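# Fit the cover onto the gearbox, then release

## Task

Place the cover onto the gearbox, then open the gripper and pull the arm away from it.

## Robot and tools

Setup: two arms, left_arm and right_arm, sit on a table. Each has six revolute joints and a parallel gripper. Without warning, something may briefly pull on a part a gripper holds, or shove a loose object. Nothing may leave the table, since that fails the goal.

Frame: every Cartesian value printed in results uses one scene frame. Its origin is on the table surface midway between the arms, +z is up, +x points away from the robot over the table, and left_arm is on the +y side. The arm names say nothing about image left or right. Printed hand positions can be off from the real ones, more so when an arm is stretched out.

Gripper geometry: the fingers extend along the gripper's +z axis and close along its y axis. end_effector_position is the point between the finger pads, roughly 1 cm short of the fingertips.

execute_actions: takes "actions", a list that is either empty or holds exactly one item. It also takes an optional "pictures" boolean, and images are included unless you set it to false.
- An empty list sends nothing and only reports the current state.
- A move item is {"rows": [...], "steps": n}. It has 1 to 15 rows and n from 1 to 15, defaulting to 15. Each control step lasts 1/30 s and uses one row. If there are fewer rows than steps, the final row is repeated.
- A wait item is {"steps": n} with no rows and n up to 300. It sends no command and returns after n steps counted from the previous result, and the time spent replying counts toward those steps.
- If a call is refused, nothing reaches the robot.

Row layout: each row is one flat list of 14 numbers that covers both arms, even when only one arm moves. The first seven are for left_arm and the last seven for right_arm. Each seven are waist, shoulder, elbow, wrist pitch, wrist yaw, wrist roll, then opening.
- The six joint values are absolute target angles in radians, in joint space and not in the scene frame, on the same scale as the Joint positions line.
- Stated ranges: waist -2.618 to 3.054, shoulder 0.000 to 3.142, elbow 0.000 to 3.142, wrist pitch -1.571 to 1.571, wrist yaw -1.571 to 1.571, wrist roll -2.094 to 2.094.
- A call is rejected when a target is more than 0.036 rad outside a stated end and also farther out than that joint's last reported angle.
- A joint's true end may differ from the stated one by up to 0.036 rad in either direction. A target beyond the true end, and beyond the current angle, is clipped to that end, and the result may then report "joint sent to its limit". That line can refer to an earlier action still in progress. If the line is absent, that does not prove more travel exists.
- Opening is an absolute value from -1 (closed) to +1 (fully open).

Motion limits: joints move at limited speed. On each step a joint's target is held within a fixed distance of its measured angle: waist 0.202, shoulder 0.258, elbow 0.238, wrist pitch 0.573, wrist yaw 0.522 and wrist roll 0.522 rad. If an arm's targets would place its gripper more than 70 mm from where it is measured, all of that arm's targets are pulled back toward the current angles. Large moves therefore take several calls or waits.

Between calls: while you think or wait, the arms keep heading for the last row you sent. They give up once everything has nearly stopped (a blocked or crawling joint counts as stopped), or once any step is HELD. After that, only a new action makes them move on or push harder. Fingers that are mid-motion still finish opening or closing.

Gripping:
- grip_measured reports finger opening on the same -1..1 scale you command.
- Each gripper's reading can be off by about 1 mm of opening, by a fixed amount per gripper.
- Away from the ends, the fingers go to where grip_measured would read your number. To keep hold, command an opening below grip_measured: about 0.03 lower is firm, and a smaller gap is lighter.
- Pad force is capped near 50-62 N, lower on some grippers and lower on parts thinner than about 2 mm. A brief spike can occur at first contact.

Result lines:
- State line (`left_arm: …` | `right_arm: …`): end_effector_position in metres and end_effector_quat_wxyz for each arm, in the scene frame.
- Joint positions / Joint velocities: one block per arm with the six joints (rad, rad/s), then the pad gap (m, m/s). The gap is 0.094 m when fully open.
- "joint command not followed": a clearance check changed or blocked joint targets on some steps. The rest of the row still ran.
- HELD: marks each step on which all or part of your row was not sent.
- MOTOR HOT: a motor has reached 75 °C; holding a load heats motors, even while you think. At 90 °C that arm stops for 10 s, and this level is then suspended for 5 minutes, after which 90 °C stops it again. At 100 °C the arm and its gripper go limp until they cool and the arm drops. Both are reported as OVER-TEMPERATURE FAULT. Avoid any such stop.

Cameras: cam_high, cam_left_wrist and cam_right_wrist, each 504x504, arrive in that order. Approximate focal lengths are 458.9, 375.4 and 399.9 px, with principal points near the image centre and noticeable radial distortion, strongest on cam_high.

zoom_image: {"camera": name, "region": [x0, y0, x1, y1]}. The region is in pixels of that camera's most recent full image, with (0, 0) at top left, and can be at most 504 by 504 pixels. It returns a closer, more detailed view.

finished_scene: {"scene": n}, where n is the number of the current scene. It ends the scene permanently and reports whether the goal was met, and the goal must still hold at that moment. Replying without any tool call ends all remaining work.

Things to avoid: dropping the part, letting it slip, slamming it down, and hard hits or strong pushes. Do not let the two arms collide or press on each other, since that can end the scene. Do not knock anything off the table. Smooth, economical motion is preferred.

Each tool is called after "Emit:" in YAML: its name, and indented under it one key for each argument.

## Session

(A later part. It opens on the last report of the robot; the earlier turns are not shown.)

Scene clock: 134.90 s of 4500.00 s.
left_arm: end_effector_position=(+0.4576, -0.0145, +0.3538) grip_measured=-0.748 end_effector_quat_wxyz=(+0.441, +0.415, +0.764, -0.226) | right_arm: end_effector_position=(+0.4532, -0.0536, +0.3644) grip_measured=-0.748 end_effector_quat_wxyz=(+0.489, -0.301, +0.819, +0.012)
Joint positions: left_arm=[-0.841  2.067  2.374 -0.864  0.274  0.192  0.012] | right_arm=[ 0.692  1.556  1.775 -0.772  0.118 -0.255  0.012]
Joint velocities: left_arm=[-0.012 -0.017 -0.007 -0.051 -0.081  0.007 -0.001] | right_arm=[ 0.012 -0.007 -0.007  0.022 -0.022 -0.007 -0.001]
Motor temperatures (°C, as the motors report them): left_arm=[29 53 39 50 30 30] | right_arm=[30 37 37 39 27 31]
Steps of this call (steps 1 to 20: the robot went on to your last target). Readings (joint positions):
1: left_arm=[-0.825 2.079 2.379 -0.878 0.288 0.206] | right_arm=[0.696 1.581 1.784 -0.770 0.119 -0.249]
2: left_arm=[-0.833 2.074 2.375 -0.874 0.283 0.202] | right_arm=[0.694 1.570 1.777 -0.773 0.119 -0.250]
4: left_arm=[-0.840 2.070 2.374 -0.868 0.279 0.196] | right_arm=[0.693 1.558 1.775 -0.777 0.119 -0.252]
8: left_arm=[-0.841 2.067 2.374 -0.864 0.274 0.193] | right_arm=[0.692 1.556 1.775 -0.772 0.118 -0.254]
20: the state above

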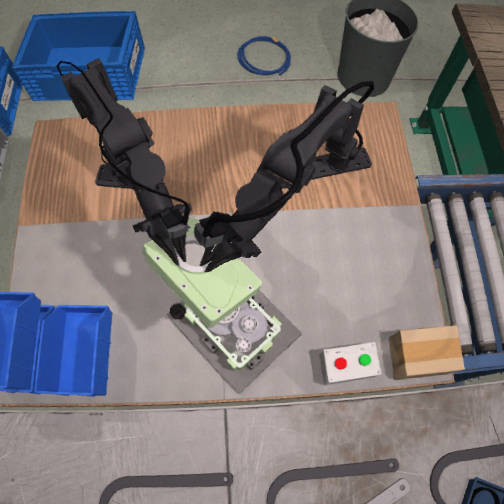

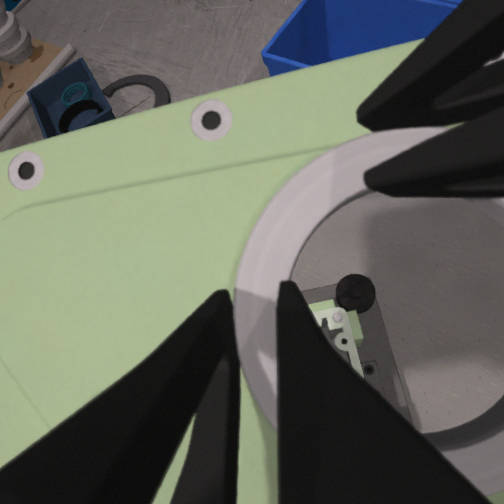

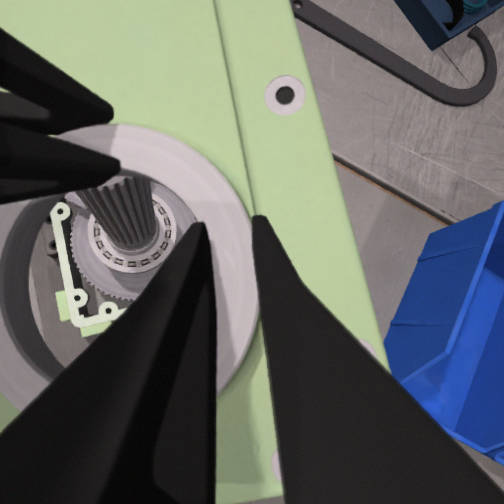

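Emit:
execute_actions:
  actions:
    - {"rows":[[-0.845,1.997,2.353,-0.738,0.30,0.188,-0.8,0.68,1.512,1.766,-0.632,0.118,-0.257,-0.8],[-0.845,1.988,2.328,-0.72,0.30,0.188,-0.8,0.68,1.507,1.751,-0.619,0.118,-0.257,-0.8],[-0.845,1.98,2.304,-0.702,0.30,0.188,-0.8,0.68,1.503,1.736,-0.607,0.118,-0.257,-0.8],[-0.845,1.972,2.281,-0.685,0.30,0.188,-0.8,0.68,1.498,1.721,-0.595,0.118,-0.257,-0.8],[-0.845,1.964,2.259,-0.669,0.30,0.188,-0.8,0.68,1.494,1.706,-0.584,0.118,-0.257,-0.8],[-0.845,1.957,2.237,-0.654,0.30,0.188,-0.8,0.68,1.49,1.691,-0.573,0.118,-0.257,-0.8],[-0.845,1.95,2.216,-0.64,0.30,0.188,-0.8,0.68,1.486,1.677,-0.562,0.118,-0.257,-0.8],[-0.845,1.944,2.195,-0.627,0.30,0.188,-0.8,0.68,1.482,1.663,-0.552,0.118,-0.257,-0.8],[-0.845,1.938,2.175,-0.615,0.30,0.188,-0.8,0.68,1.478,1.649,-0.543,0.118,-0.257,-0.8],[-0.845,1.933,2.156,-0.605,0.30,0.188,-0.8,0.68,1.475,1.635,-0.535,0.118,-0.257,-0.8],[-0.845,1.928,2.138,-0.597,0.30,0.188,-0.8,0.68,1.472,1.621,-0.529,0.118,-0.257,-0.8],[-0.845,1.923,2.12,-0.592,0.30,0.188,-0.8,0.68,1.469,1.607,-0.525,0.118,-0.257,-0.8]],"steps":15}
  pictures: false

Emit:
execute_actions:
  actions:
    - {"steps":12}
  pictures: false

Scene clock: 137.53 s of 4500.00 s.
left_arm: end_effector_position=(+0.4567, -0.0127, +0.3184) grip_measured=-0.748 end_effector_quat_wxyz=(+0.431, +0.413, +0.770, -0.223) | right_arm: end_effector_position=(+0.4535, -0.0518, +0.3289) grip_measured=-0.748 end_effector_quat_wxyz=(+0.480, -0.305, +0.822, +0.016)
Joint positions: left_arm=[-0.841  1.988  2.118 -0.71   0.269  0.188  0.012] | right_arm=[ 0.69   1.52   1.604 -0.656  0.104 -0.254  0.012]
Joint velocities: left_arm=[ 0.012 -0.042 -0.09   0.022  0.007  0.051  0.   ] | right_arm=[-0.002 -0.046 -0.027  0.095 -0.095 -0.007 -0.   ]
Motor temperatures (°C, as the motors report them): left_arm=[29 53 39 50 30 30] | right_arm=[30 36 36 40 27 31]
Steps of this call (steps 1 to 15: the robot went on to your last target; steps 16 to 64: nothing new was sent; steps 65 to 79: all 15 steps of this action). Readings (joint positions):
65: left_arm=[-0.841 2.065 2.368 -0.860 0.274 0.192] | right_arm=[0.692 1.556 1.772 -0.769 0.118 -0.256]
66: left_arm=[-0.841 2.059 2.354 -0.851 0.272 0.192] | right_arm=[0.692 1.554 1.765 -0.763 0.118 -0.256]
68: left_arm=[-0.841 2.045 2.313 -0.828 0.268 0.192] | right_arm=[0.692 1.550 1.741 -0.746 0.115 -0.256]
72: left_arm=[-0.841 2.019 2.222 -0.783 0.266 0.190] | right_arm=[0.692 1.540 1.679 -0.712 0.110 -0.256]
79: the state above

Scene clock: 137.93 s of 4500.00 s.
left_arm: end_effector_position=(+0.4571, -0.0129, +0.3186) grip_measured=-0.748 end_effector_quat_wxyz=(+0.433, +0.413, +0.770, -0.223) | right_arm: end_effector_position=(+0.4537, -0.0520, +0.3285) grip_measured=-0.748 end_effector_quat_wxyz=(+0.482, -0.304, +0.822, +0.015)
Joint positions: left_arm=[-0.841  1.986  2.112 -0.702  0.268  0.187  0.012] | right_arm=[ 0.69   1.517  1.598 -0.649  0.106 -0.255  0.012]
Joint velocities: left_arm=[-0.007  0.002  0.007 -0.051  0.051 -0.037  0.   ] | right_arm=[-0.017 -0.007  0.017 -0.022  0.051 -0.037  0.001]
Motor temperatures (°C, as the motors report them): left_arm=[29 54 39 50 30 30] | right_arm=[30 36 36 40 27 31]
Steps of this call (steps 1 to 12: the robot went on to your last target). Readings (joint positions):
1: left_arm=[-0.841 1.986 2.115 -0.707 0.269 0.187] | right_arm=[0.690 1.518 1.603 -0.654 0.104 -0.255]
2: left_arm=[-0.841 1.986 2.114 -0.704 0.269 0.187] | right_arm=[0.690 1.517 1.602 -0.654 0.105 -0.255]
4: left_arm=[-0.841 1.986 2.113 -0.703 0.268 0.187] | right_arm=[0.690 1.517 1.599 -0.650 0.106 -0.255]
8: left_arm=[-0.841 1.986 2.112 -0.702 0.268 0.187] | right_arm=[0.690 1.517 1.598 -0.649 0.106 -0.255]
12: the state above

Emit:
execute_actions:
  actions:
    - {"rows":[[-0.845,1.919,2.104,-0.58,0.30,0.188,-0.8,0.68,1.467,1.595,-0.515,0.118,-0.257,-0.8],[-0.845,1.915,2.088,-0.568,0.30,0.188,-0.8,0.68,1.464,1.582,-0.504,0.118,-0.257,-0.8],[-0.845,1.911,2.072,-0.556,0.30,0.188,-0.8,0.68,1.462,1.57,-0.494,0.118,-0.257,-0.8],[-0.845,1.907,2.056,-0.544,0.30,0.188,-0.8,0.68,1.46,1.557,-0.484,0.118,-0.257,-0.8],[-0.845,1.903,2.04,-0.532,0.30,0.188,-0.8,0.68,1.457,1.545,-0.474,0.118,-0.257,-0.8],[-0.845,1.9,2.025,-0.52,0.30,0.188,-0.8,0.68,1.455,1.532,-0.464,0.118,-0.257,-0.8],[-0.845,1.896,2.01,-0.508,0.30,0.188,-0.8,0.68,1.453,1.52,-0.453,0.118,-0.257,-0.8],[-0.845,1.893,1.995,-0.497,0.30,0.188,-0.8,0.68,1.451,1.507,-0.443,0.118,-0.257,-0.8]],"steps":15}

Scene clock: 139.37 s of 4500.00 s.
left_arm: end_effector_position=(+0.4563, -0.0129, +0.3174) grip_measured=-0.748 end_effector_quat_wxyz=(+0.453, +0.411, +0.758, -0.227) | right_arm: end_effector_position=(+0.4526, -0.0529, +0.3258) grip_measured=-0.748 end_effector_quat_wxyz=(+0.500, -0.299, +0.812, +0.018)
Joint positions: left_arm=[-0.841  1.937  1.998 -0.59   0.271  0.187  0.012] | right_arm=[ 0.69   1.478  1.513 -0.56   0.107 -0.255  0.012]
Joint velocities: left_arm=[ 0.037 -0.002  0.002 -0.022 -0.022  0.051 -0.   ] | right_arm=[-0.017  0.012 -0.002 -0.022  0.022  0.037 -0.   ]
Motor temperatures (°C, as the motors report them): left_arm=[29 54 39 51 30 30] | right_arm=[30 36 36 40 27 31]
Steps of this call (steps 1 to 15: the robot went on to your last target; steps 16 to 28: nothing new was sent; steps 29 to 43: all 15 steps of this action). Readings (joint positions):
29: left_arm=[-0.841 1.985 2.109 -0.699 0.268 0.187] | right_arm=[0.690 1.517 1.598 -0.649 0.106 -0.255]
30: left_arm=[-0.841 1.982 2.101 -0.692 0.268 0.187] | right_arm=[0.690 1.516 1.594 -0.645 0.107 -0.255]
32: left_arm=[-0.841 1.971 2.077 -0.670 0.268 0.187] | right_arm=[0.690 1.507 1.575 -0.628 0.107 -0.255]
36: left_arm=[-0.841 1.948 2.022 -0.616 0.270 0.187] | right_arm=[0.690 1.488 1.532 -0.583 0.107 -0.255]
43: the state above

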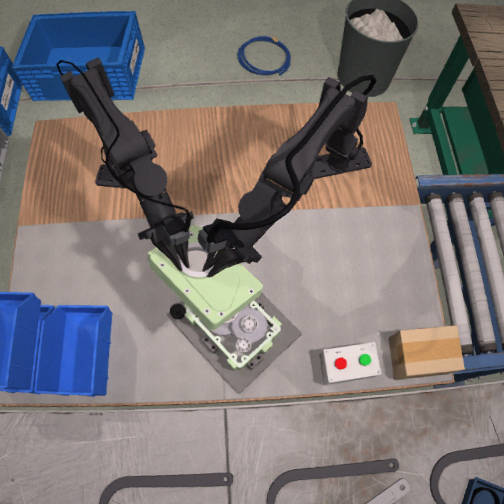

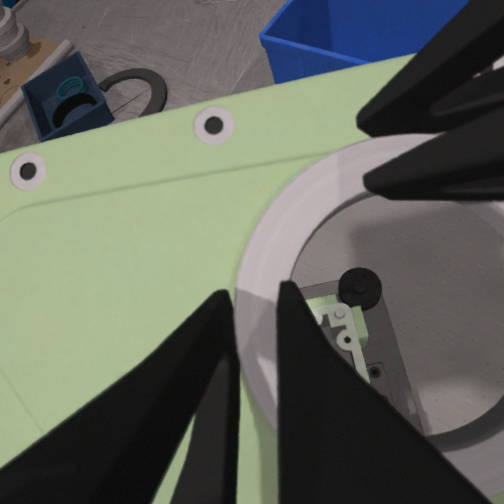

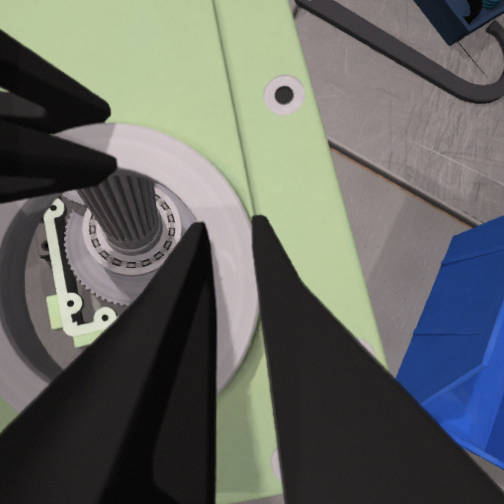

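Emit:
execute_actions:
  actions:
    - {"rows":[[-0.845,1.9,1.995,-0.51,0.29,0.188,-0.8,0.685,1.458,1.51,-0.47,0.115,-0.257,-0.8],[-0.845,1.905,1.995,-0.52,0.29,0.188,-0.8,0.685,1.465,1.51,-0.50,0.11,-0.257,-0.8],[-0.845,1.91,1.995,-0.53,0.28,0.188,-0.8,0.69,1.47,1.513,-0.53,0.107,-0.257,-0.8],[-0.845,1.915,1.995,-0.54,0.28,0.188,-0.8,0.69,1.475,1.513,-0.555,0.107,-0.255,-0.8]],"steps":12}
  pictures: false

Emit:
execute_actions:
  actions:
    - {"rows":[[-0.845,1.915,1.995,-0.54,0.28,0.188,-0.8,0.69,1.475,1.513,-0.555,0.107,-0.255,-0.5]],"steps":15}

Scene clock: 140.83 s of 4500.00 s.
left_arm: end_effector_position=(+0.4561, -0.0132, +0.3171) grip_measured=-0.748 end_effector_quat_wxyz=(+0.453, +0.411, +0.758, -0.227) | right_arm: end_effector_position=(+0.4517, -0.0534, +0.3238) grip_measured=-0.748 end_effector_quat_wxyz=(+0.497, -0.299, +0.814, +0.018)
Joint positions: left_arm=[-0.842  1.937  1.997 -0.59   0.269  0.188  0.012] | right_arm=[ 0.69   1.478  1.512 -0.568  0.107 -0.254  0.012]
Joint velocities: left_arm=[-0.007 -0.002  0.002  0.022 -0.051  0.007 -0.001] | right_arm=[ 0.007 -0.012 -0.012 -0.007 -0.022  0.022 -0.   ]
Motor temperatures (°C, as the motors report them): left_arm=[29 53 39 51 30 30] | right_arm=[30 36 36 40 27 31]
Steps of this call (steps 1 to 15: the robot went on to your last target; steps 16 to 32: nothing new was sent; steps 33 to 44: all 12 steps of this action). Readings (joint positions):
33: left_arm=[-0.841 1.937 1.997 -0.590 0.271 0.187] | right_arm=[0.690 1.478 1.512 -0.559 0.107 -0.255]
34: left_arm=[-0.841 1.937 1.997 -0.590 0.271 0.187] | right_arm=[0.690 1.478 1.512 -0.561 0.107 -0.255]
36: left_arm=[-0.841 1.937 1.997 -0.590 0.271 0.187] | right_arm=[0.690 1.478 1.512 -0.566 0.107 -0.255]
40: left_arm=[-0.842 1.937 1.997 -0.590 0.269 0.188] | right_arm=[0.690 1.478 1.512 -0.568 0.107 -0.254]
44: the state above

Scene clock: 141.33 s of 4500.00 s.
left_arm: end_effector_position=(+0.4551, -0.0134, +0.3162) grip_measured=-0.748 end_effector_quat_wxyz=(+0.451, +0.416, +0.757, -0.225) | right_arm: end_effector_position=(+0.4517, -0.0532, +0.3240) grip_measured=-0.502 end_effector_quat_wxyz=(+0.497, -0.300, +0.814, +0.018)
Joint positions: left_arm=[-0.843  1.937  1.997 -0.594  0.271  0.197  0.012] | right_arm=[ 0.69   1.478  1.512 -0.567  0.107 -0.254  0.023]
Joint velocities: left_arm=[ 0.002  0.002 -0.002 -0.037  0.007  0.022 -0.001] | right_arm=[-0.002  0.012 -0.002 -0.051  0.007 -0.051 -0.001]
Motor temperatures (°C, as the motors report them): left_arm=[29 53 38 51 30 30] | right_arm=[30 36 36 40 27 31]
Steps of this call (steps 1 to 15: all 15 steps of this action). Readings (joint positions):
1: left_arm=[-0.842 1.937 1.997 -0.590 0.269 0.188] | right_arm=[0.690 1.478 1.512 -0.568 0.107 -0.254]
2: left_arm=[-0.842 1.937 1.997 -0.591 0.269 0.189] | right_arm=[0.690 1.478 1.512 -0.568 0.107 -0.254]
4: left_arm=[-0.842 1.937 1.997 -0.593 0.271 0.192] | right_arm=[0.690 1.478 1.512 -0.567 0.107 -0.254]
8: left_arm=[-0.843 1.937 1.997 -0.594 0.271 0.195] | right_arm=[0.690 1.478 1.512 -0.567 0.107 -0.254]
15: the state above

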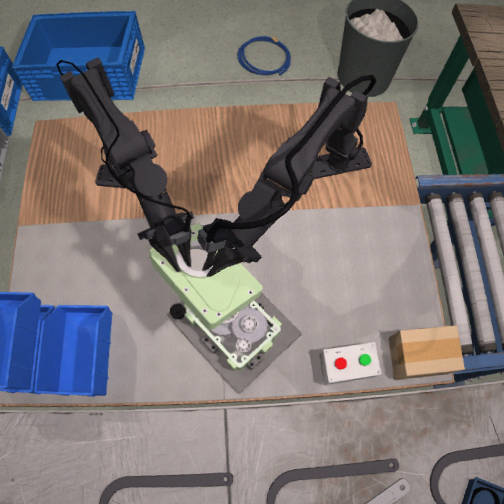

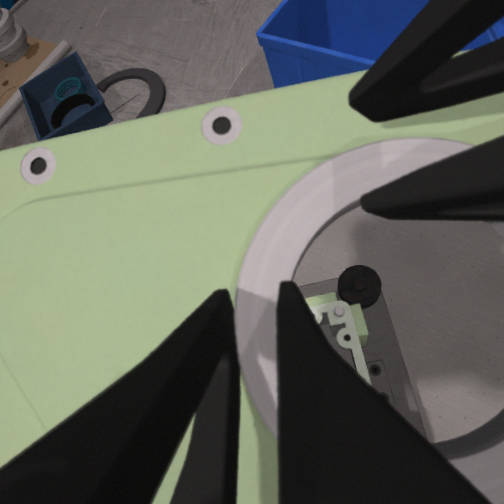

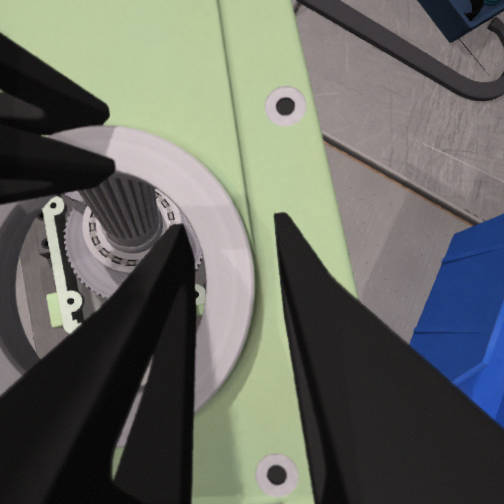

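Emit:
execute_actions:
  actions:
    - {"rows":[[-0.845,1.915,1.995,-0.54,0.28,0.188,-0.8,0.69,1.46,1.52,-0.53,0.107,-0.255,-0.5],[-0.845,1.915,1.995,-0.54,0.28,0.188,-0.8,0.69,1.445,1.52,-0.51,0.107,-0.255,-0.5],[-0.845,1.915,1.995,-0.54,0.28,0.188,-0.8,0.69,1.43,1.52,-0.49,0.107,-0.255,-0.5],[-0.845,1.915,1.995,-0.54,0.28,0.188,-0.8,0.69,1.41,1.52,-0.48,0.107,-0.255,-0.5],[-0.845,1.915,1.995,-0.54,0.28,0.188,-0.8,0.69,1.39,1.52,-0.47,0.107,-0.255,-0.5],[-0.845,1.915,1.995,-0.54,0.28,0.188,-0.8,0.685,1.37,1.52,-0.47,0.107,-0.255,-0.5],[-0.845,1.915,1.995,-0.54,0.28,0.188,-0.8,0.67,1.35,1.52,-0.47,0.107,-0.255,-0.5],[-0.845,1.915,1.995,-0.54,0.28,0.188,-0.8,0.65,1.33,1.52,-0.47,0.107,-0.255,-0.5],[-0.845,1.915,1.995,-0.54,0.28,0.188,-0.8,0.62,1.31,1.52,-0.47,0.107,-0.255,-0.5],[-0.845,1.915,1.995,-0.54,0.28,0.188,-0.8,0.58,1.3,1.52,-0.47,0.107,-0.255,-0.5],[-0.845,1.915,1.995,-0.54,0.28,0.188,-0.8,0.54,1.3,1.52,-0.47,0.107,-0.255,-0.5],[-0.845,1.915,1.995,-0.54,0.28,0.188,-0.8,0.49,1.3,1.52,-0.47,0.107,-0.255,-0.5],[-0.845,1.915,1.995,-0.54,0.28,0.188,-0.8,0.44,1.3,1.52,-0.47,0.107,-0.255,-0.5],[-0.845,1.915,1.995,-0.54,0.28,0.188,-0.8,0.39,1.3,1.52,-0.47,0.107,-0.255,-0.5],[-0.845,1.915,1.995,-0.54,0.28,0.188,-0.8,0.33,1.3,1.52,-0.47,0.107,-0.255,-0.5]],"steps":15}
  pictures: false

Emit:
execute_actions:
  actions:
    - {"steps":20}

Scene clock: 143.10 s of 4500.00 s.
left_arm: end_effector_position=(+0.4551, -0.0134, +0.3162) grip_measured=-0.748 end_effector_quat_wxyz=(+0.451, +0.416, +0.757, -0.225) | right_arm: end_effector_position=(+0.4562, -0.1716, +0.4181) grip_measured=-0.502 end_effector_quat_wxyz=(+0.607, -0.169, +0.776, -0.040)
Joint positions: left_arm=[-0.843  1.937  1.997 -0.594  0.271  0.197  0.012] | right_arm=[ 0.429  1.301  1.512 -0.476  0.099 -0.254  0.023]
Joint velocities: left_arm=[ 0.002 -0.007  0.007 -0.051  0.007 -0.037 -0.001] | right_arm=[-1.487 -0.027 -0.022  0.198  0.037 -0.037 -0.   ]
Motor temperatures (°C, as the motors report them): left_arm=[29 52 38 51 30 30] | right_arm=[30 36 36 40 27 30]
Steps of this call (steps 1 to 15: the robot went on to your last target; steps 16 to 38: nothing new was sent; steps 39 to 53: all 15 steps of this action). Readings (joint positions):
39: left_arm=[-0.843 1.937 1.997 -0.594 0.271 0.197] | right_arm=[0.690 1.478 1.512 -0.566 0.107 -0.254]
40: left_arm=[-0.843 1.937 1.997 -0.594 0.271 0.197] | right_arm=[0.690 1.478 1.512 -0.561 0.107 -0.254]
42: left_arm=[-0.843 1.937 1.997 -0.594 0.271 0.197] | right_arm=[0.690 1.473 1.512 -0.546 0.107 -0.254]
46: left_arm=[-0.843 1.937 1.997 -0.594 0.271 0.197] | right_arm=[0.684 1.417 1.512 -0.522 0.105 -0.254]
53: the state above

Scene clock: 143.77 s of 4500.00 s.
left_arm: end_effector_position=(+0.4551, -0.0134, +0.3162) grip_measured=-0.748 end_effector_quat_wxyz=(+0.451, +0.416, +0.757, -0.225) | right_arm: end_effector_position=(+0.4634, -0.2166, +0.4183) grip_measured=-0.502 end_effector_quat_wxyz=(+0.603, -0.124, +0.784, -0.077)
Joint positions: left_arm=[-0.843  1.937  1.997 -0.594  0.271  0.197  0.012] | right_arm=[ 0.326  1.302  1.512 -0.475  0.113 -0.254  0.023]
Joint velocities: left_arm=[-0.002 -0.002 -0.022  0.051  0.037 -0.037 -0.   ] | right_arm=[-0.007 -0.012 -0.002  0.037  0.051 -0.051 -0.001]
Motor temperatures (°C, as the motors report them): left_arm=[29 52 38 51 30 30] | right_arm=[30 36 36 40 27 30]
Steps of this call (steps 1 to 20: the robot went on to your last target). Readings (joint positions):
1: left_arm=[-0.843 1.937 1.997 -0.594 0.271 0.197] | right_arm=[0.382 1.301 1.512 -0.473 0.104 -0.254]
2: left_arm=[-0.843 1.937 1.997 -0.594 0.271 0.197] | right_arm=[0.348 1.301 1.512 -0.474 0.111 -0.254]
4: left_arm=[-0.843 1.937 1.997 -0.594 0.271 0.197] | right_arm=[0.325 1.302 1.512 -0.475 0.117 -0.254]
8: left_arm=[-0.843 1.937 1.997 -0.594 0.271 0.197] | right_arm=[0.326 1.302 1.512 -0.475 0.114 -0.254]
20: the state above

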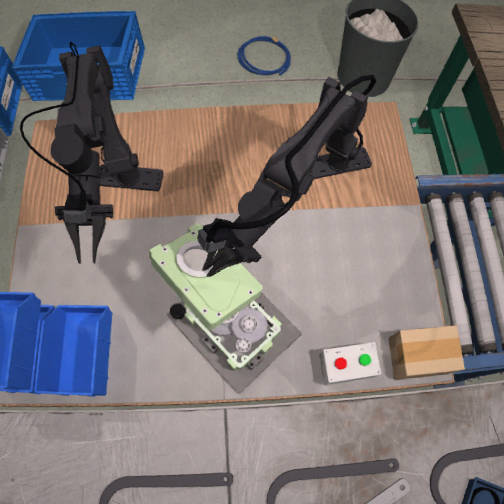

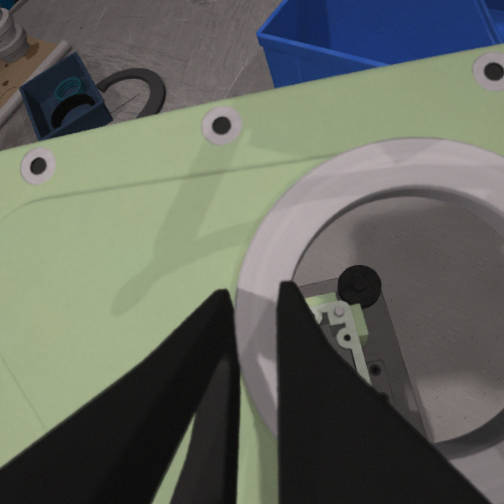

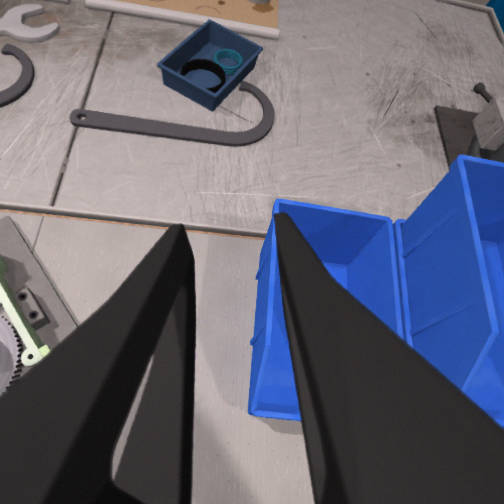

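Emit:
execute_actions:
  actions:
    - {"rows":[[-0.845,1.915,1.995,-0.54,0.28,0.195,-0.757,0.33,1.3,1.52,-0.47,0.107,-0.255,-0.5]],"steps":15}

Scene clock: 145.40 s of 4500.00 s.
left_arm: end_effector_position=(+0.4550, -0.0134, +0.3162) grip_measured=-0.746 end_effector_quat_wxyz=(+0.452, +0.418, +0.756, -0.224) | right_arm: end_effector_position=(+0.4634, -0.2166, +0.4183) grip_measured=-0.502 end_effector_quat_wxyz=(+0.603, -0.124, +0.784, -0.077)
Joint positions: left_arm=[-0.843  1.937  1.997 -0.594  0.272  0.202  0.012] | right_arm=[ 0.326  1.302  1.512 -0.475  0.113 -0.254  0.023]
Joint velocities: left_arm=[-0.017  0.002 -0.002  0.037  0.051  0.051  0.   ] | right_arm=[ 0.007 -0.002 -0.002 -0.022  0.066  0.022 -0.001]
Motor temperatures (°C, as the motors report them): left_arm=[29 52 38 51 30 30] | right_arm=[30 35 36 40 27 30]
Steps of this call (steps 1 to 15: the robot went on to your last target; steps 16 to 34: nothing new was sent; steps 35 to 49: all 15 steps of this action). Readings (joint positions):
35: left_arm=[-0.843 1.937 1.997 -0.594 0.271 0.197] | right_arm=[0.326 1.302 1.512 -0.475 0.113 -0.254]
36: left_arm=[-0.843 1.937 1.997 -0.594 0.271 0.198] | right_arm=[0.326 1.302 1.512 -0.475 0.113 -0.254]
38: left_arm=[-0.843 1.937 1.997 -0.594 0.271 0.200] | right_arm=[0.326 1.302 1.512 -0.475 0.113 -0.254]
42: left_arm=[-0.843 1.937 1.997 -0.594 0.272 0.201] | right_arm=[0.326 1.302 1.512 -0.475 0.113 -0.254]
49: the state above

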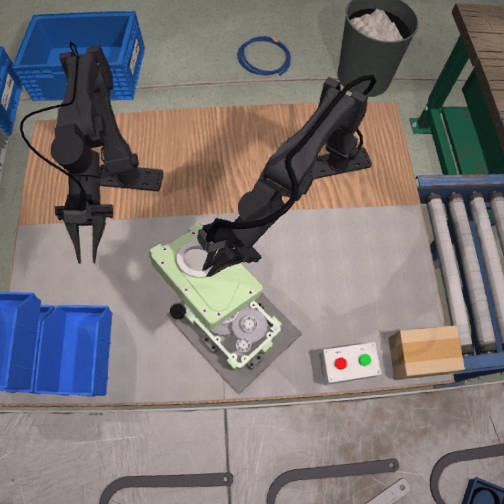

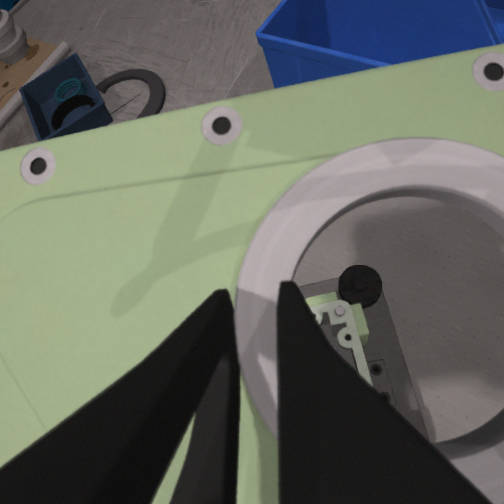

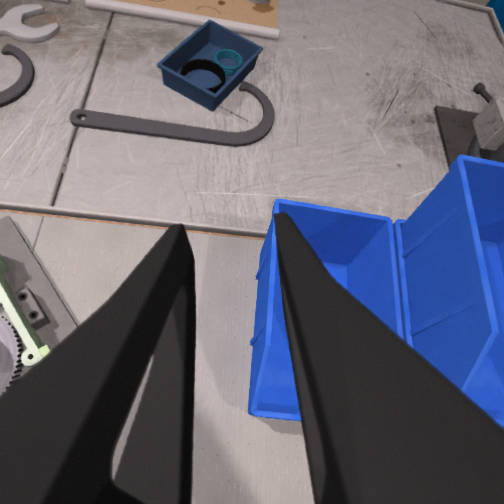

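Emit:
execute_actions:
  actions:
    - {"rows":[[-0.845,1.915,1.995,-0.54,0.28,0.195,-0.8,0.2,1.35,1.5,-0.4,0.1,0,0],[-0.845,1.915,1.995,-0.54,0.28,0.195,-0.8,0.1,1.4,1.5,-0.3,0.0,0.2,0.5],[-0.845,1.915,1.995,-0.54,0.28,0.195,-0.8,0,1.45,1.48,-0.2,-0.1,0.4,1],[-0.845,1.915,1.995,-0.54,0.28,0.195,-0.8,-0.1,1.5,1.46,-0.1,-0.3,0.6,1],[-0.845,1.915,1.995,-0.54,0.28,0.195,-0.8,-0.1,1.55,1.45,0,-0.5,0.8,1],[-0.845,1.915,1.995,-0.54,0.28,0.195,-0.8,-0.1,1.6,1.44,0.1,-0.7,1,1],[-0.845,1.915,1.995,-0.54,0.28,0.195,-0.8,-0.1,1.65,1.43,0.2,-0.9,1.2,1],[-0.845,1.915,1.995,-0.54,0.28,0.195,-0.8,-0.1,1.7,1.42,0.3,-1.1,1.4,1],[-0.845,1.915,1.995,-0.54,0.28,0.195,-0.8,-0.1,1.75,1.41,0.4,-1.3,1.57,1],[-0.845,1.915,1.995,-0.54,0.28,0.195,-0.8,-0.1,1.86,1.395,0.479,-1.465,1.57,1]],"steps":15}
  pictures: false

Emit:
execute_actions:
  actions:
    - {"steps":40}

Scene clock: 149.33 s of 4500.00 s.
left_arm: end_effector_position=(+0.4550, -0.0134, +0.3162) grip_measured=-0.748 end_effector_quat_wxyz=(+0.452, +0.418, +0.756, -0.224) | right_arm: end_effector_position=(+0.5861, -0.2599, +0.2530) grip_measured=+1.000 end_effector_quat_wxyz=(+0.359, +0.203, +0.721, +0.557)
Joint positions: left_arm=[-0.843  1.937  1.997 -0.594  0.272  0.202  0.012] | right_arm=[-0.109  1.926  1.382  0.317 -0.999  1.08   0.094]
Joint velocities: left_arm=[-0.017 -0.017 -0.017  0.095  0.007 -0.007 -0.   ] | right_arm=[ 0.037  0.535 -0.398  0.256 -2.733  2.864  0.   ]
Motor temperatures (°C, as the motors report them): left_arm=[29 51 38 51 30 30] | right_arm=[30 35 35 39 27 30]
Steps of this call (steps 1 to 15: the robot went on to your last target; steps 16 to 90: nothing new was sent; then 0.43 s passed at rest; steps 91 to 105: all 15 steps of this action). Readings (joint positions):
91: left_arm=[-0.843 1.937 1.997 -0.594 0.272 0.202] | right_arm=[0.310 1.305 1.512 -0.470 0.101 -0.219]
92: left_arm=[-0.843 1.937 1.997 -0.594 0.272 0.202] | right_arm=[0.267 1.316 1.512 -0.447 0.075 -0.149]
94: left_arm=[-0.843 1.937 1.997 -0.594 0.272 0.202] | right_arm=[0.141 1.365 1.512 -0.355 -0.002 0.021]
98: left_arm=[-0.843 1.937 1.997 -0.594 0.272 0.202] | right_arm=[-0.075 1.566 1.484 -0.036 -0.358 0.399]
105: the state above

Scene clock: 150.67 s of 4500.00 s.
left_arm: end_effector_position=(+0.4550, -0.0134, +0.3162) grip_measured=-0.748 end_effector_quat_wxyz=(+0.452, +0.418, +0.756, -0.224) | right_arm: end_effector_position=(+0.5145, -0.2078, +0.2991) grip_measured=+1.000 end_effector_quat_wxyz=(+0.122, +0.155, +0.692, +0.695)
Joint positions: left_arm=[-0.843  1.937  1.997 -0.594  0.272  0.202  0.012] | right_arm=[-0.103  1.876  1.366  0.461 -1.458  1.569  0.094]
Joint velocities: left_arm=[ 0.017  0.002 -0.002 -0.051 -0.007 -0.007  0.001] | right_arm=[-0.007 -0.022 -0.007 -0.051 -0.066 -0.037  0.   ]
Motor temperatures (°C, as the motors report them): left_arm=[29 51 37 51 30 30] | right_arm=[30 35 35 39 27 30]
Steps of this call (steps 1 to 40: the robot went on to your last target). Readings (joint positions):
1: left_arm=[-0.843 1.937 1.997 -0.594 0.272 0.202] | right_arm=[-0.107 1.938 1.371 0.322 -1.082 1.170]
2: left_arm=[-0.843 1.937 1.997 -0.594 0.272 0.202] | right_arm=[-0.105 1.941 1.366 0.327 -1.149 1.243]
4: left_arm=[-0.843 1.937 1.997 -0.594 0.272 0.202] | right_arm=[-0.103 1.931 1.366 0.361 -1.256 1.358]
8: left_arm=[-0.843 1.937 1.997 -0.594 0.272 0.202] | right_arm=[-0.103 1.887 1.366 0.425 -1.377 1.483]
40: the state above

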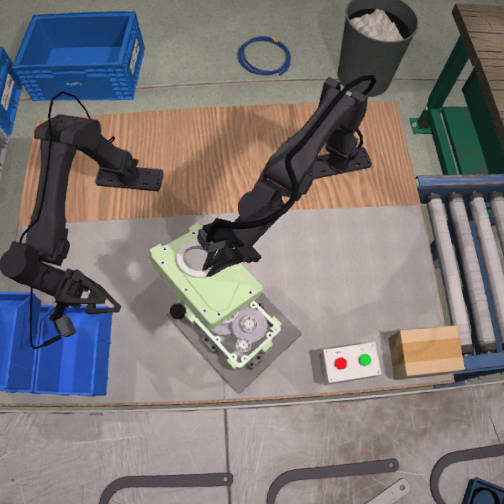

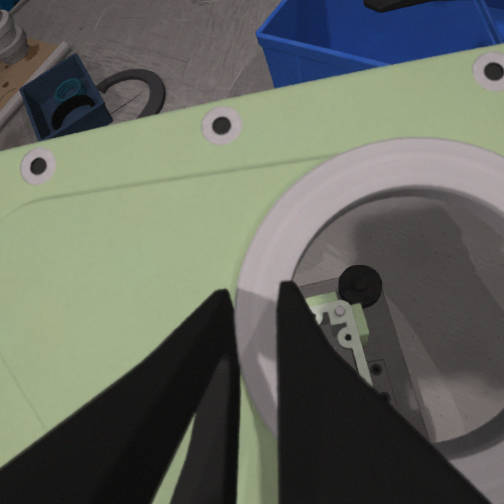

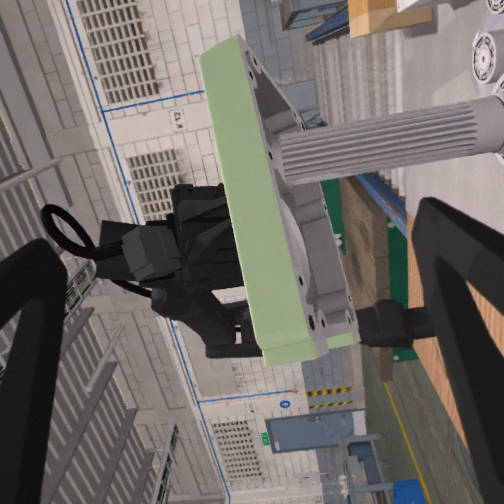

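Emit:
execute_actions:
  actions:
    - {"rows":[[-0.845,1.915,1.995,-0.54,0.28,0.195,-0.8,-0.08,1.86,1.4,0.48,-1.465,1.57,1],[-0.845,1.915,1.995,-0.54,0.28,0.195,-0.8,-0.06,1.86,1.41,0.48,-1.465,1.57,1],[-0.845,1.915,1.995,-0.54,0.28,0.195,-0.8,-0.04,1.855,1.415,0.48,-1.465,1.57,1],[-0.845,1.915,1.995,-0.54,0.28,0.195,-0.8,-0.02,1.855,1.415,0.48,-1.465,1.57,1],[-0.845,1.915,1.995,-0.54,0.28,0.195,-0.8,0,1.855,1.415,0.48,-1.465,1.57,1],[-0.845,1.915,1.995,-0.54,0.28,0.195,-0.8,0.02,1.855,1.415,0.48,-1.465,1.57,1],[-0.845,1.915,1.995,-0.54,0.28,0.195,-0.8,0.04,1.855,1.415,0.48,-1.465,1.57,1],[-0.845,1.915,1.995,-0.54,0.28,0.195,-0.8,0.06,1.855,1.415,0.48,-1.465,1.57,1],[-0.845,1.915,1.995,-0.54,0.28,0.195,-0.8,0.08,1.855,1.415,0.48,-1.465,1.57,1],[-0.845,1.915,1.995,-0.54,0.28,0.195,-0.8,0.095,1.855,1.415,0.48,-1.465,1.57,1],[-0.845,1.915,1.995,-0.54,0.28,0.195,-0.8,0.105,1.855,1.415,0.48,-1.465,1.57,1],[-0.845,1.915,1.995,-0.54,0.28,0.195,-0.8,0.115,1.855,1.415,0.48,-1.465,1.57,1]],"steps":15}
  pictures: false

Emit:
execute_actions:
  actions:
    - {"steps":10}

Scene clock: 152.50 s of 4500.00 s.
left_arm: end_effector_position=(+0.4550, -0.0134, +0.3162) grip_measured=-0.748 end_effector_quat_wxyz=(+0.452, +0.418, +0.756, -0.224) | right_arm: end_effector_position=(+0.4909, -0.1052, +0.2992) grip_measured=+1.000 end_effector_quat_wxyz=(+0.043, +0.075, +0.705, +0.704)
Joint positions: left_arm=[-0.843  1.937  1.997 -0.594  0.272  0.202  0.012] | right_arm=[ 0.122  1.876  1.366  0.462 -1.461  1.569  0.094]
Joint velocities: left_arm=[-0.032 -0.002  0.007  0.022  0.007  0.095 -0.001] | right_arm=[ 0.056  0.002  0.007 -0.007  0.022  0.007  0.   ]
Motor temperatures (°C, as the motors report them): left_arm=[29 50 37 51 30 30] | right_arm=[30 35 36 39 27 30]
Steps of this call (steps 1 to 15: the robot went on to your last target; steps 16 to 40: nothing new was sent; steps 41 to 55: all 15 steps of this action). Readings (joint positions):
41: left_arm=[-0.843 1.937 1.997 -0.594 0.272 0.202] | right_arm=[-0.102 1.876 1.366 0.461 -1.458 1.569]
42: left_arm=[-0.843 1.937 1.997 -0.594 0.272 0.202] | right_arm=[-0.098 1.876 1.366 0.461 -1.458 1.569]
44: left_arm=[-0.843 1.937 1.997 -0.594 0.272 0.202] | right_arm=[-0.076 1.876 1.366 0.462 -1.458 1.569]
48: left_arm=[-0.843 1.937 1.997 -0.594 0.272 0.202] | right_arm=[0.012 1.876 1.366 0.462 -1.458 1.569]
55: the state above

Scene clock: 152.83 s of 4500.00 s.
left_arm: end_effector_position=(+0.4550, -0.0134, +0.3162) grip_measured=-0.748 end_effector_quat_wxyz=(+0.452, +0.418, +0.756, -0.224) | right_arm: end_effector_position=(+0.4910, -0.1057, +0.2992) grip_measured=+1.000 end_effector_quat_wxyz=(+0.043, +0.075, +0.705, +0.704)
Joint positions: left_arm=[-0.843  1.937  1.997 -0.594  0.272  0.202  0.012] | right_arm=[ 0.121  1.876  1.366  0.462 -1.461  1.569  0.094]
Joint velocities: left_arm=[ 0.002  0.012 -0.012 -0.037  0.022 -0.037 -0.   ] | right_arm=[-0.012 -0.002  0.002  0.007  0.066 -0.007  0.   ]
Motor temperatures (°C, as the motors report them): left_arm=[29 50 37 51 30 30] | right_arm=[30 35 36 39 27 30]
Steps of this call (steps 1 to 10: the robot went on to your last target). Readings (joint positions):
1: left_arm=[-0.843 1.937 1.997 -0.594 0.272 0.202] | right_arm=[0.122 1.876 1.366 0.462 -1.461 1.569]
2: left_arm=[-0.843 1.937 1.997 -0.594 0.272 0.202] | right_arm=[0.122 1.876 1.366 0.462 -1.461 1.569]
4: left_arm=[-0.843 1.937 1.997 -0.594 0.272 0.202] | right_arm=[0.121 1.876 1.366 0.462 -1.461 1.569]
8: left_arm=[-0.843 1.937 1.997 -0.594 0.272 0.202] | right_arm=[0.121 1.876 1.366 0.462 -1.461 1.569]
10: the state above

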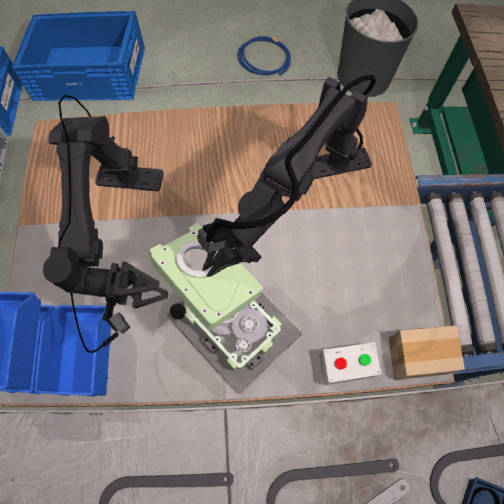

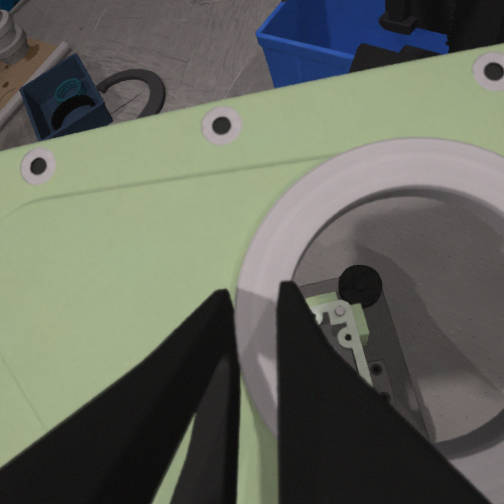

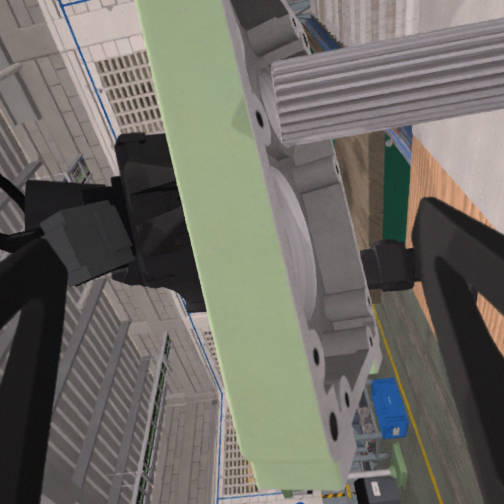

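Emit:
execute_actions:
  actions:
    - {"rows":[[-0.845,1.915,1.995,-0.54,0.28,0.195,-0.8,0.122,1.845,1.39,0.485,-1.455,1.57,1],[-0.845,1.915,1.995,-0.54,0.28,0.195,-0.8,0.13,1.836,1.379,0.49,-1.447,1.57,1],[-0.845,1.915,1.995,-0.54,0.28,0.195,-0.8,0.138,1.826,1.368,0.495,-1.439,1.57,1],[-0.845,1.915,1.995,-0.54,0.28,0.195,-0.8,0.146,1.817,1.357,0.5,-1.431,1.57,1],[-0.845,1.915,1.995,-0.54,0.28,0.195,-0.8,0.154,1.807,1.346,0.505,-1.423,1.57,1],[-0.845,1.915,1.995,-0.54,0.28,0.195,-0.8,0.162,1.798,1.335,0.51,-1.415,1.57,1],[-0.845,1.915,1.995,-0.54,0.28,0.195,-0.8,0.17,1.788,1.324,0.515,-1.407,1.57,1],[-0.845,1.915,1.995,-0.54,0.28,0.195,-0.8,0.178,1.779,1.313,0.52,-1.399,1.57,1],[-0.845,1.915,1.995,-0.54,0.28,0.195,-0.8,0.186,1.77,1.302,0.525,-1.391,1.57,1],[-0.845,1.915,1.995,-0.54,0.28,0.195,-0.8,0.195,1.76,1.29,0.53,-1.38,1.57,1]],"steps":15}

Scene clock: 154.50 s of 4500.00 s.
left_arm: end_effector_position=(+0.4550, -0.0134, +0.3162) grip_measured=-0.748 end_effector_quat_wxyz=(+0.452, +0.418, +0.756, -0.224) | right_arm: end_effector_position=(+0.4681, -0.0751, +0.3217) grip_measured=+1.000 end_effector_quat_wxyz=(+0.067, +0.042, +0.704, +0.706)
Joint positions: left_arm=[-0.843  1.937  1.997 -0.594  0.272  0.202  0.012] | right_arm=[ 0.195  1.784  1.309  0.51  -1.399  1.57   0.094]
Joint velocities: left_arm=[-0.007 -0.007  0.002 -0.051  0.007 -0.022  0.001] | right_arm=[ 0.007  0.002 -0.002  0.066  0.139 -0.066  0.   ]
Motor temperatures (°C, as the motors report them): left_arm=[29 50 37 51 30 30] | right_arm=[30 36 36 38 27 30]
Steps of this call (steps 1 to 15: the robot went on to your last target; steps 16 to 35: nothing new was sent; steps 36 to 50: all 15 steps of this action). Readings (joint positions):
36: left_arm=[-0.843 1.937 1.997 -0.594 0.272 0.202] | right_arm=[0.121 1.876 1.366 0.463 -1.461 1.569]
37: left_arm=[-0.843 1.937 1.997 -0.594 0.272 0.202] | right_arm=[0.121 1.876 1.366 0.464 -1.460 1.569]
39: left_arm=[-0.843 1.937 1.997 -0.594 0.272 0.202] | right_arm=[0.124 1.871 1.366 0.465 -1.452 1.569]
43: left_arm=[-0.843 1.937 1.997 -0.594 0.272 0.202] | right_arm=[0.151 1.834 1.345 0.480 -1.428 1.570]
50: the state above

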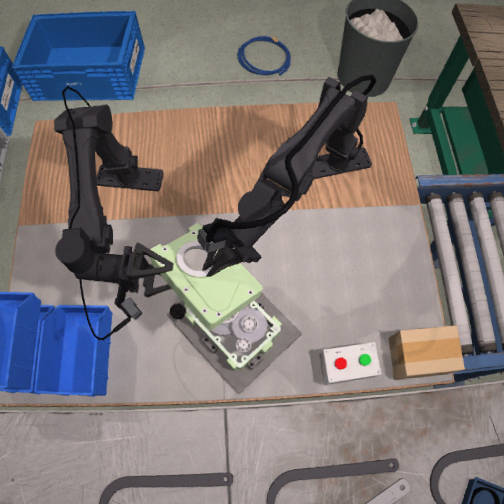

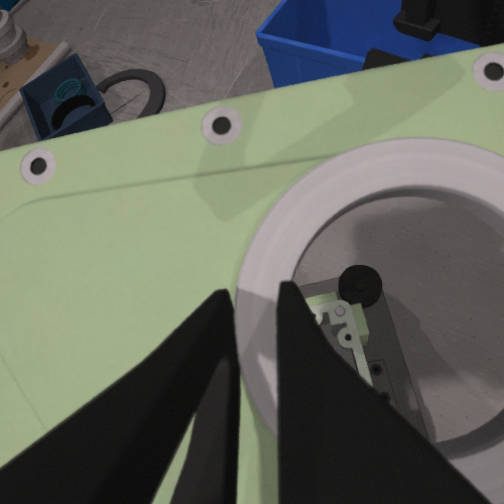

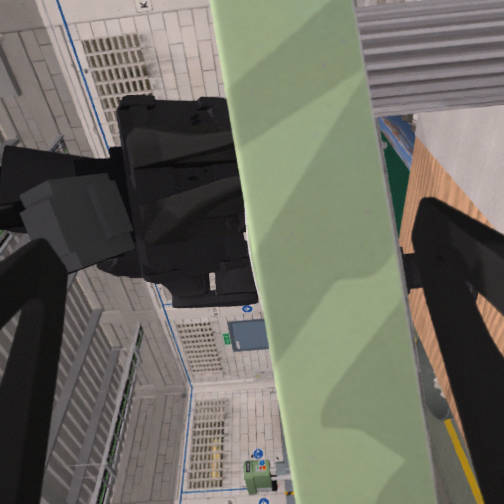

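Emit:
execute_actions:
  actions:
    - {"rows":[[-0.845,1.915,1.995,-0.54,0.28,0.195,-0.8,0.195,1.76,1.27,0.53,-1.38,1.57,1],[-0.845,1.915,1.995,-0.54,0.28,0.195,-0.8,0.195,1.76,1.25,0.53,-1.38,1.57,1],[-0.845,1.915,1.995,-0.54,0.28,0.195,-0.8,0.195,1.76,1.235,0.53,-1.38,1.57,1]],"steps":15}

Emit:
zoom_image:
  camera: "cam_high"
  region: [100,200,300,400]

Scene clock: 155.80 s of 4500.00 s.
left_arm: end_effector_position=(+0.4550, -0.0134, +0.3162) grip_measured=-0.748 end_effector_quat_wxyz=(+0.452, +0.418, +0.756, -0.224) | right_arm: end_effector_position=(+0.4658, -0.0756, +0.3012) grip_measured=+1.000 end_effector_quat_wxyz=(+0.054, +0.065, +0.705, +0.704)
Joint positions: left_arm=[-0.843  1.937  1.997 -0.594  0.272  0.202  0.012] | right_arm=[ 0.195  1.781  1.243  0.52  -1.385  1.57   0.094]
Joint velocities: left_arm=[-0.027 -0.007 -0.007  0.037  0.007 -0.007  0.001] | right_arm=[ 0.007 -0.017  0.002  0.022  0.037 -0.007  0.   ]
Motor temperatures (°C, as the motors report them): left_arm=[29 50 37 51 30 30] | right_arm=[30 36 36 38 27 30]
Steps of this call (steps 1 to 24: the robot went on to your last target; steps 25 to 39: all 15 steps of this action). Readings (joint positions):
25: left_arm=[-0.843 1.937 1.997 -0.594 0.272 0.202] | right_arm=[0.195 1.784 1.306 0.514 -1.386 1.570]
26: left_arm=[-0.843 1.937 1.997 -0.594 0.272 0.202] | right_arm=[0.195 1.782 1.298 0.518 -1.385 1.570]
28: left_arm=[-0.843 1.937 1.997 -0.594 0.272 0.202] | right_arm=[0.195 1.781 1.271 0.521 -1.385 1.570]
32: left_arm=[-0.843 1.937 1.997 -0.594 0.272 0.202] | right_arm=[0.195 1.781 1.243 0.520 -1.385 1.570]
39: the state above

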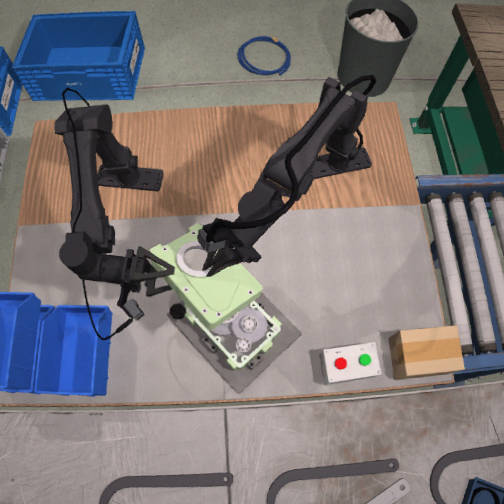

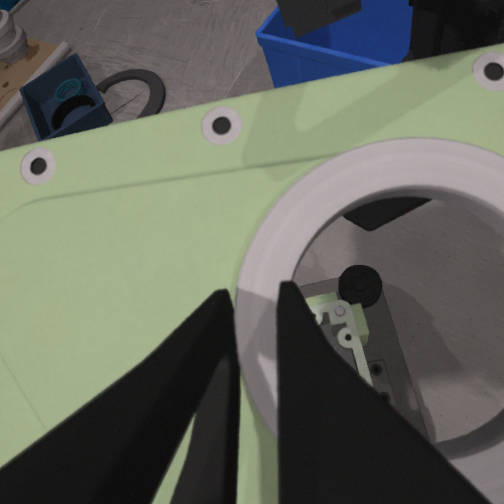

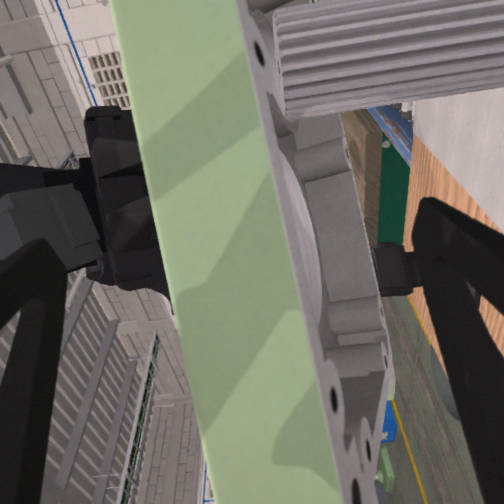

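Region (100, 200, 300, 400) of cam_high's 504x504 image, scaled by 2.520, with more detail than that image has.

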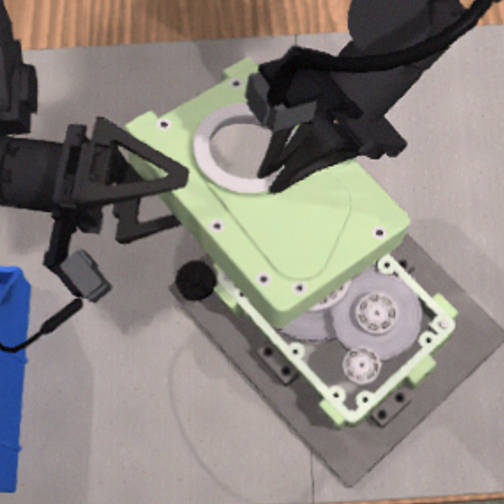

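Emit:
execute_actions:
  actions:
    - {"rows":[[-0.845,1.915,1.995,-0.54,0.28,0.195,-0.8,0.195,1.76,1.25,0.53,-1.38,1.57,0.5],[-0.845,1.915,1.995,-0.54,0.28,0.195,-0.8,0.195,1.76,1.25,0.53,-1.38,1.57,0.1]],"steps":15}

Scene clock: 157.87 s of 4500.00 s.
left_arm: end_effector_position=(+0.4550, -0.0134, +0.3162) grip_measured=-0.748 end_effector_quat_wxyz=(+0.452, +0.418, +0.756, -0.224) | right_arm: end_effector_position=(+0.4658, -0.0756, +0.3012) grip_measured=+0.102 end_effector_quat_wxyz=(+0.054, +0.065, +0.705, +0.704)
Joint positions: left_arm=[-0.843  1.937  1.997 -0.594  0.272  0.202  0.012] | right_arm=[ 0.195  1.781  1.243  0.52  -1.385  1.57   0.052]
Joint velocities: left_arm=[-0.007 -0.012 -0.007 -0.022  0.007  0.095  0.   ] | right_arm=[ 0.007 -0.007 -0.017 -0.037  0.051  0.007 -0.001]
Motor temperatures (°C, as the motors report them): left_arm=[29 50 37 51 30 30] | right_arm=[30 36 35 38 27 30]
Steps of this call (steps 1 to 15: the robot went on to your last target; steps 16 to 47: nothing new was sent; steps 48 to 62: all 15 steps of this action). Readings (joint positions):
48: left_arm=[-0.843 1.937 1.997 -0.594 0.272 0.202] | right_arm=[0.195 1.781 1.243 0.520 -1.385 1.570]
49: left_arm=[-0.843 1.937 1.997 -0.594 0.272 0.202] | right_arm=[0.195 1.781 1.243 0.520 -1.385 1.570]
51: left_arm=[-0.843 1.937 1.997 -0.594 0.272 0.202] | right_arm=[0.195 1.781 1.243 0.520 -1.385 1.570]
55: left_arm=[-0.843 1.937 1.997 -0.594 0.272 0.202] | right_arm=[0.195 1.781 1.243 0.520 -1.385 1.570]
62: the state above

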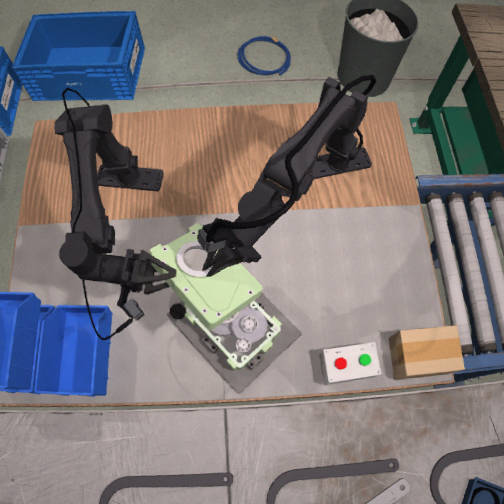

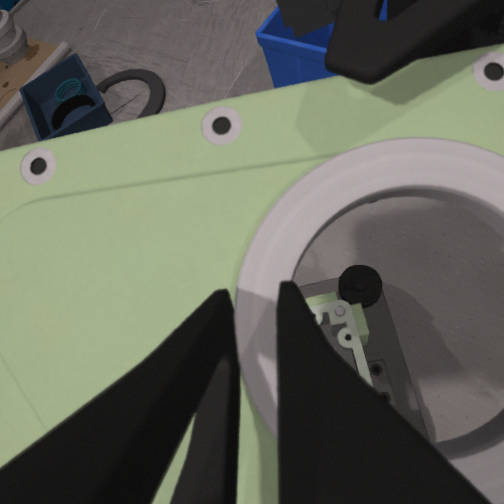

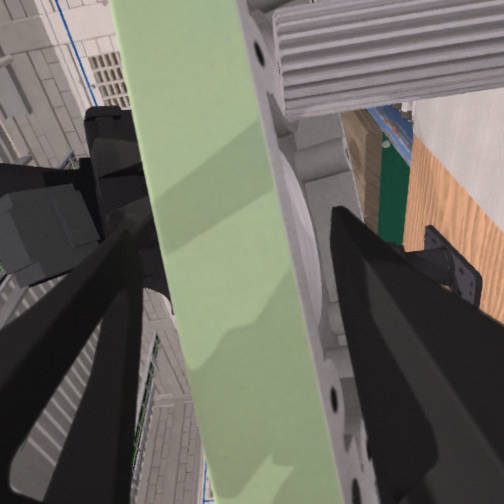

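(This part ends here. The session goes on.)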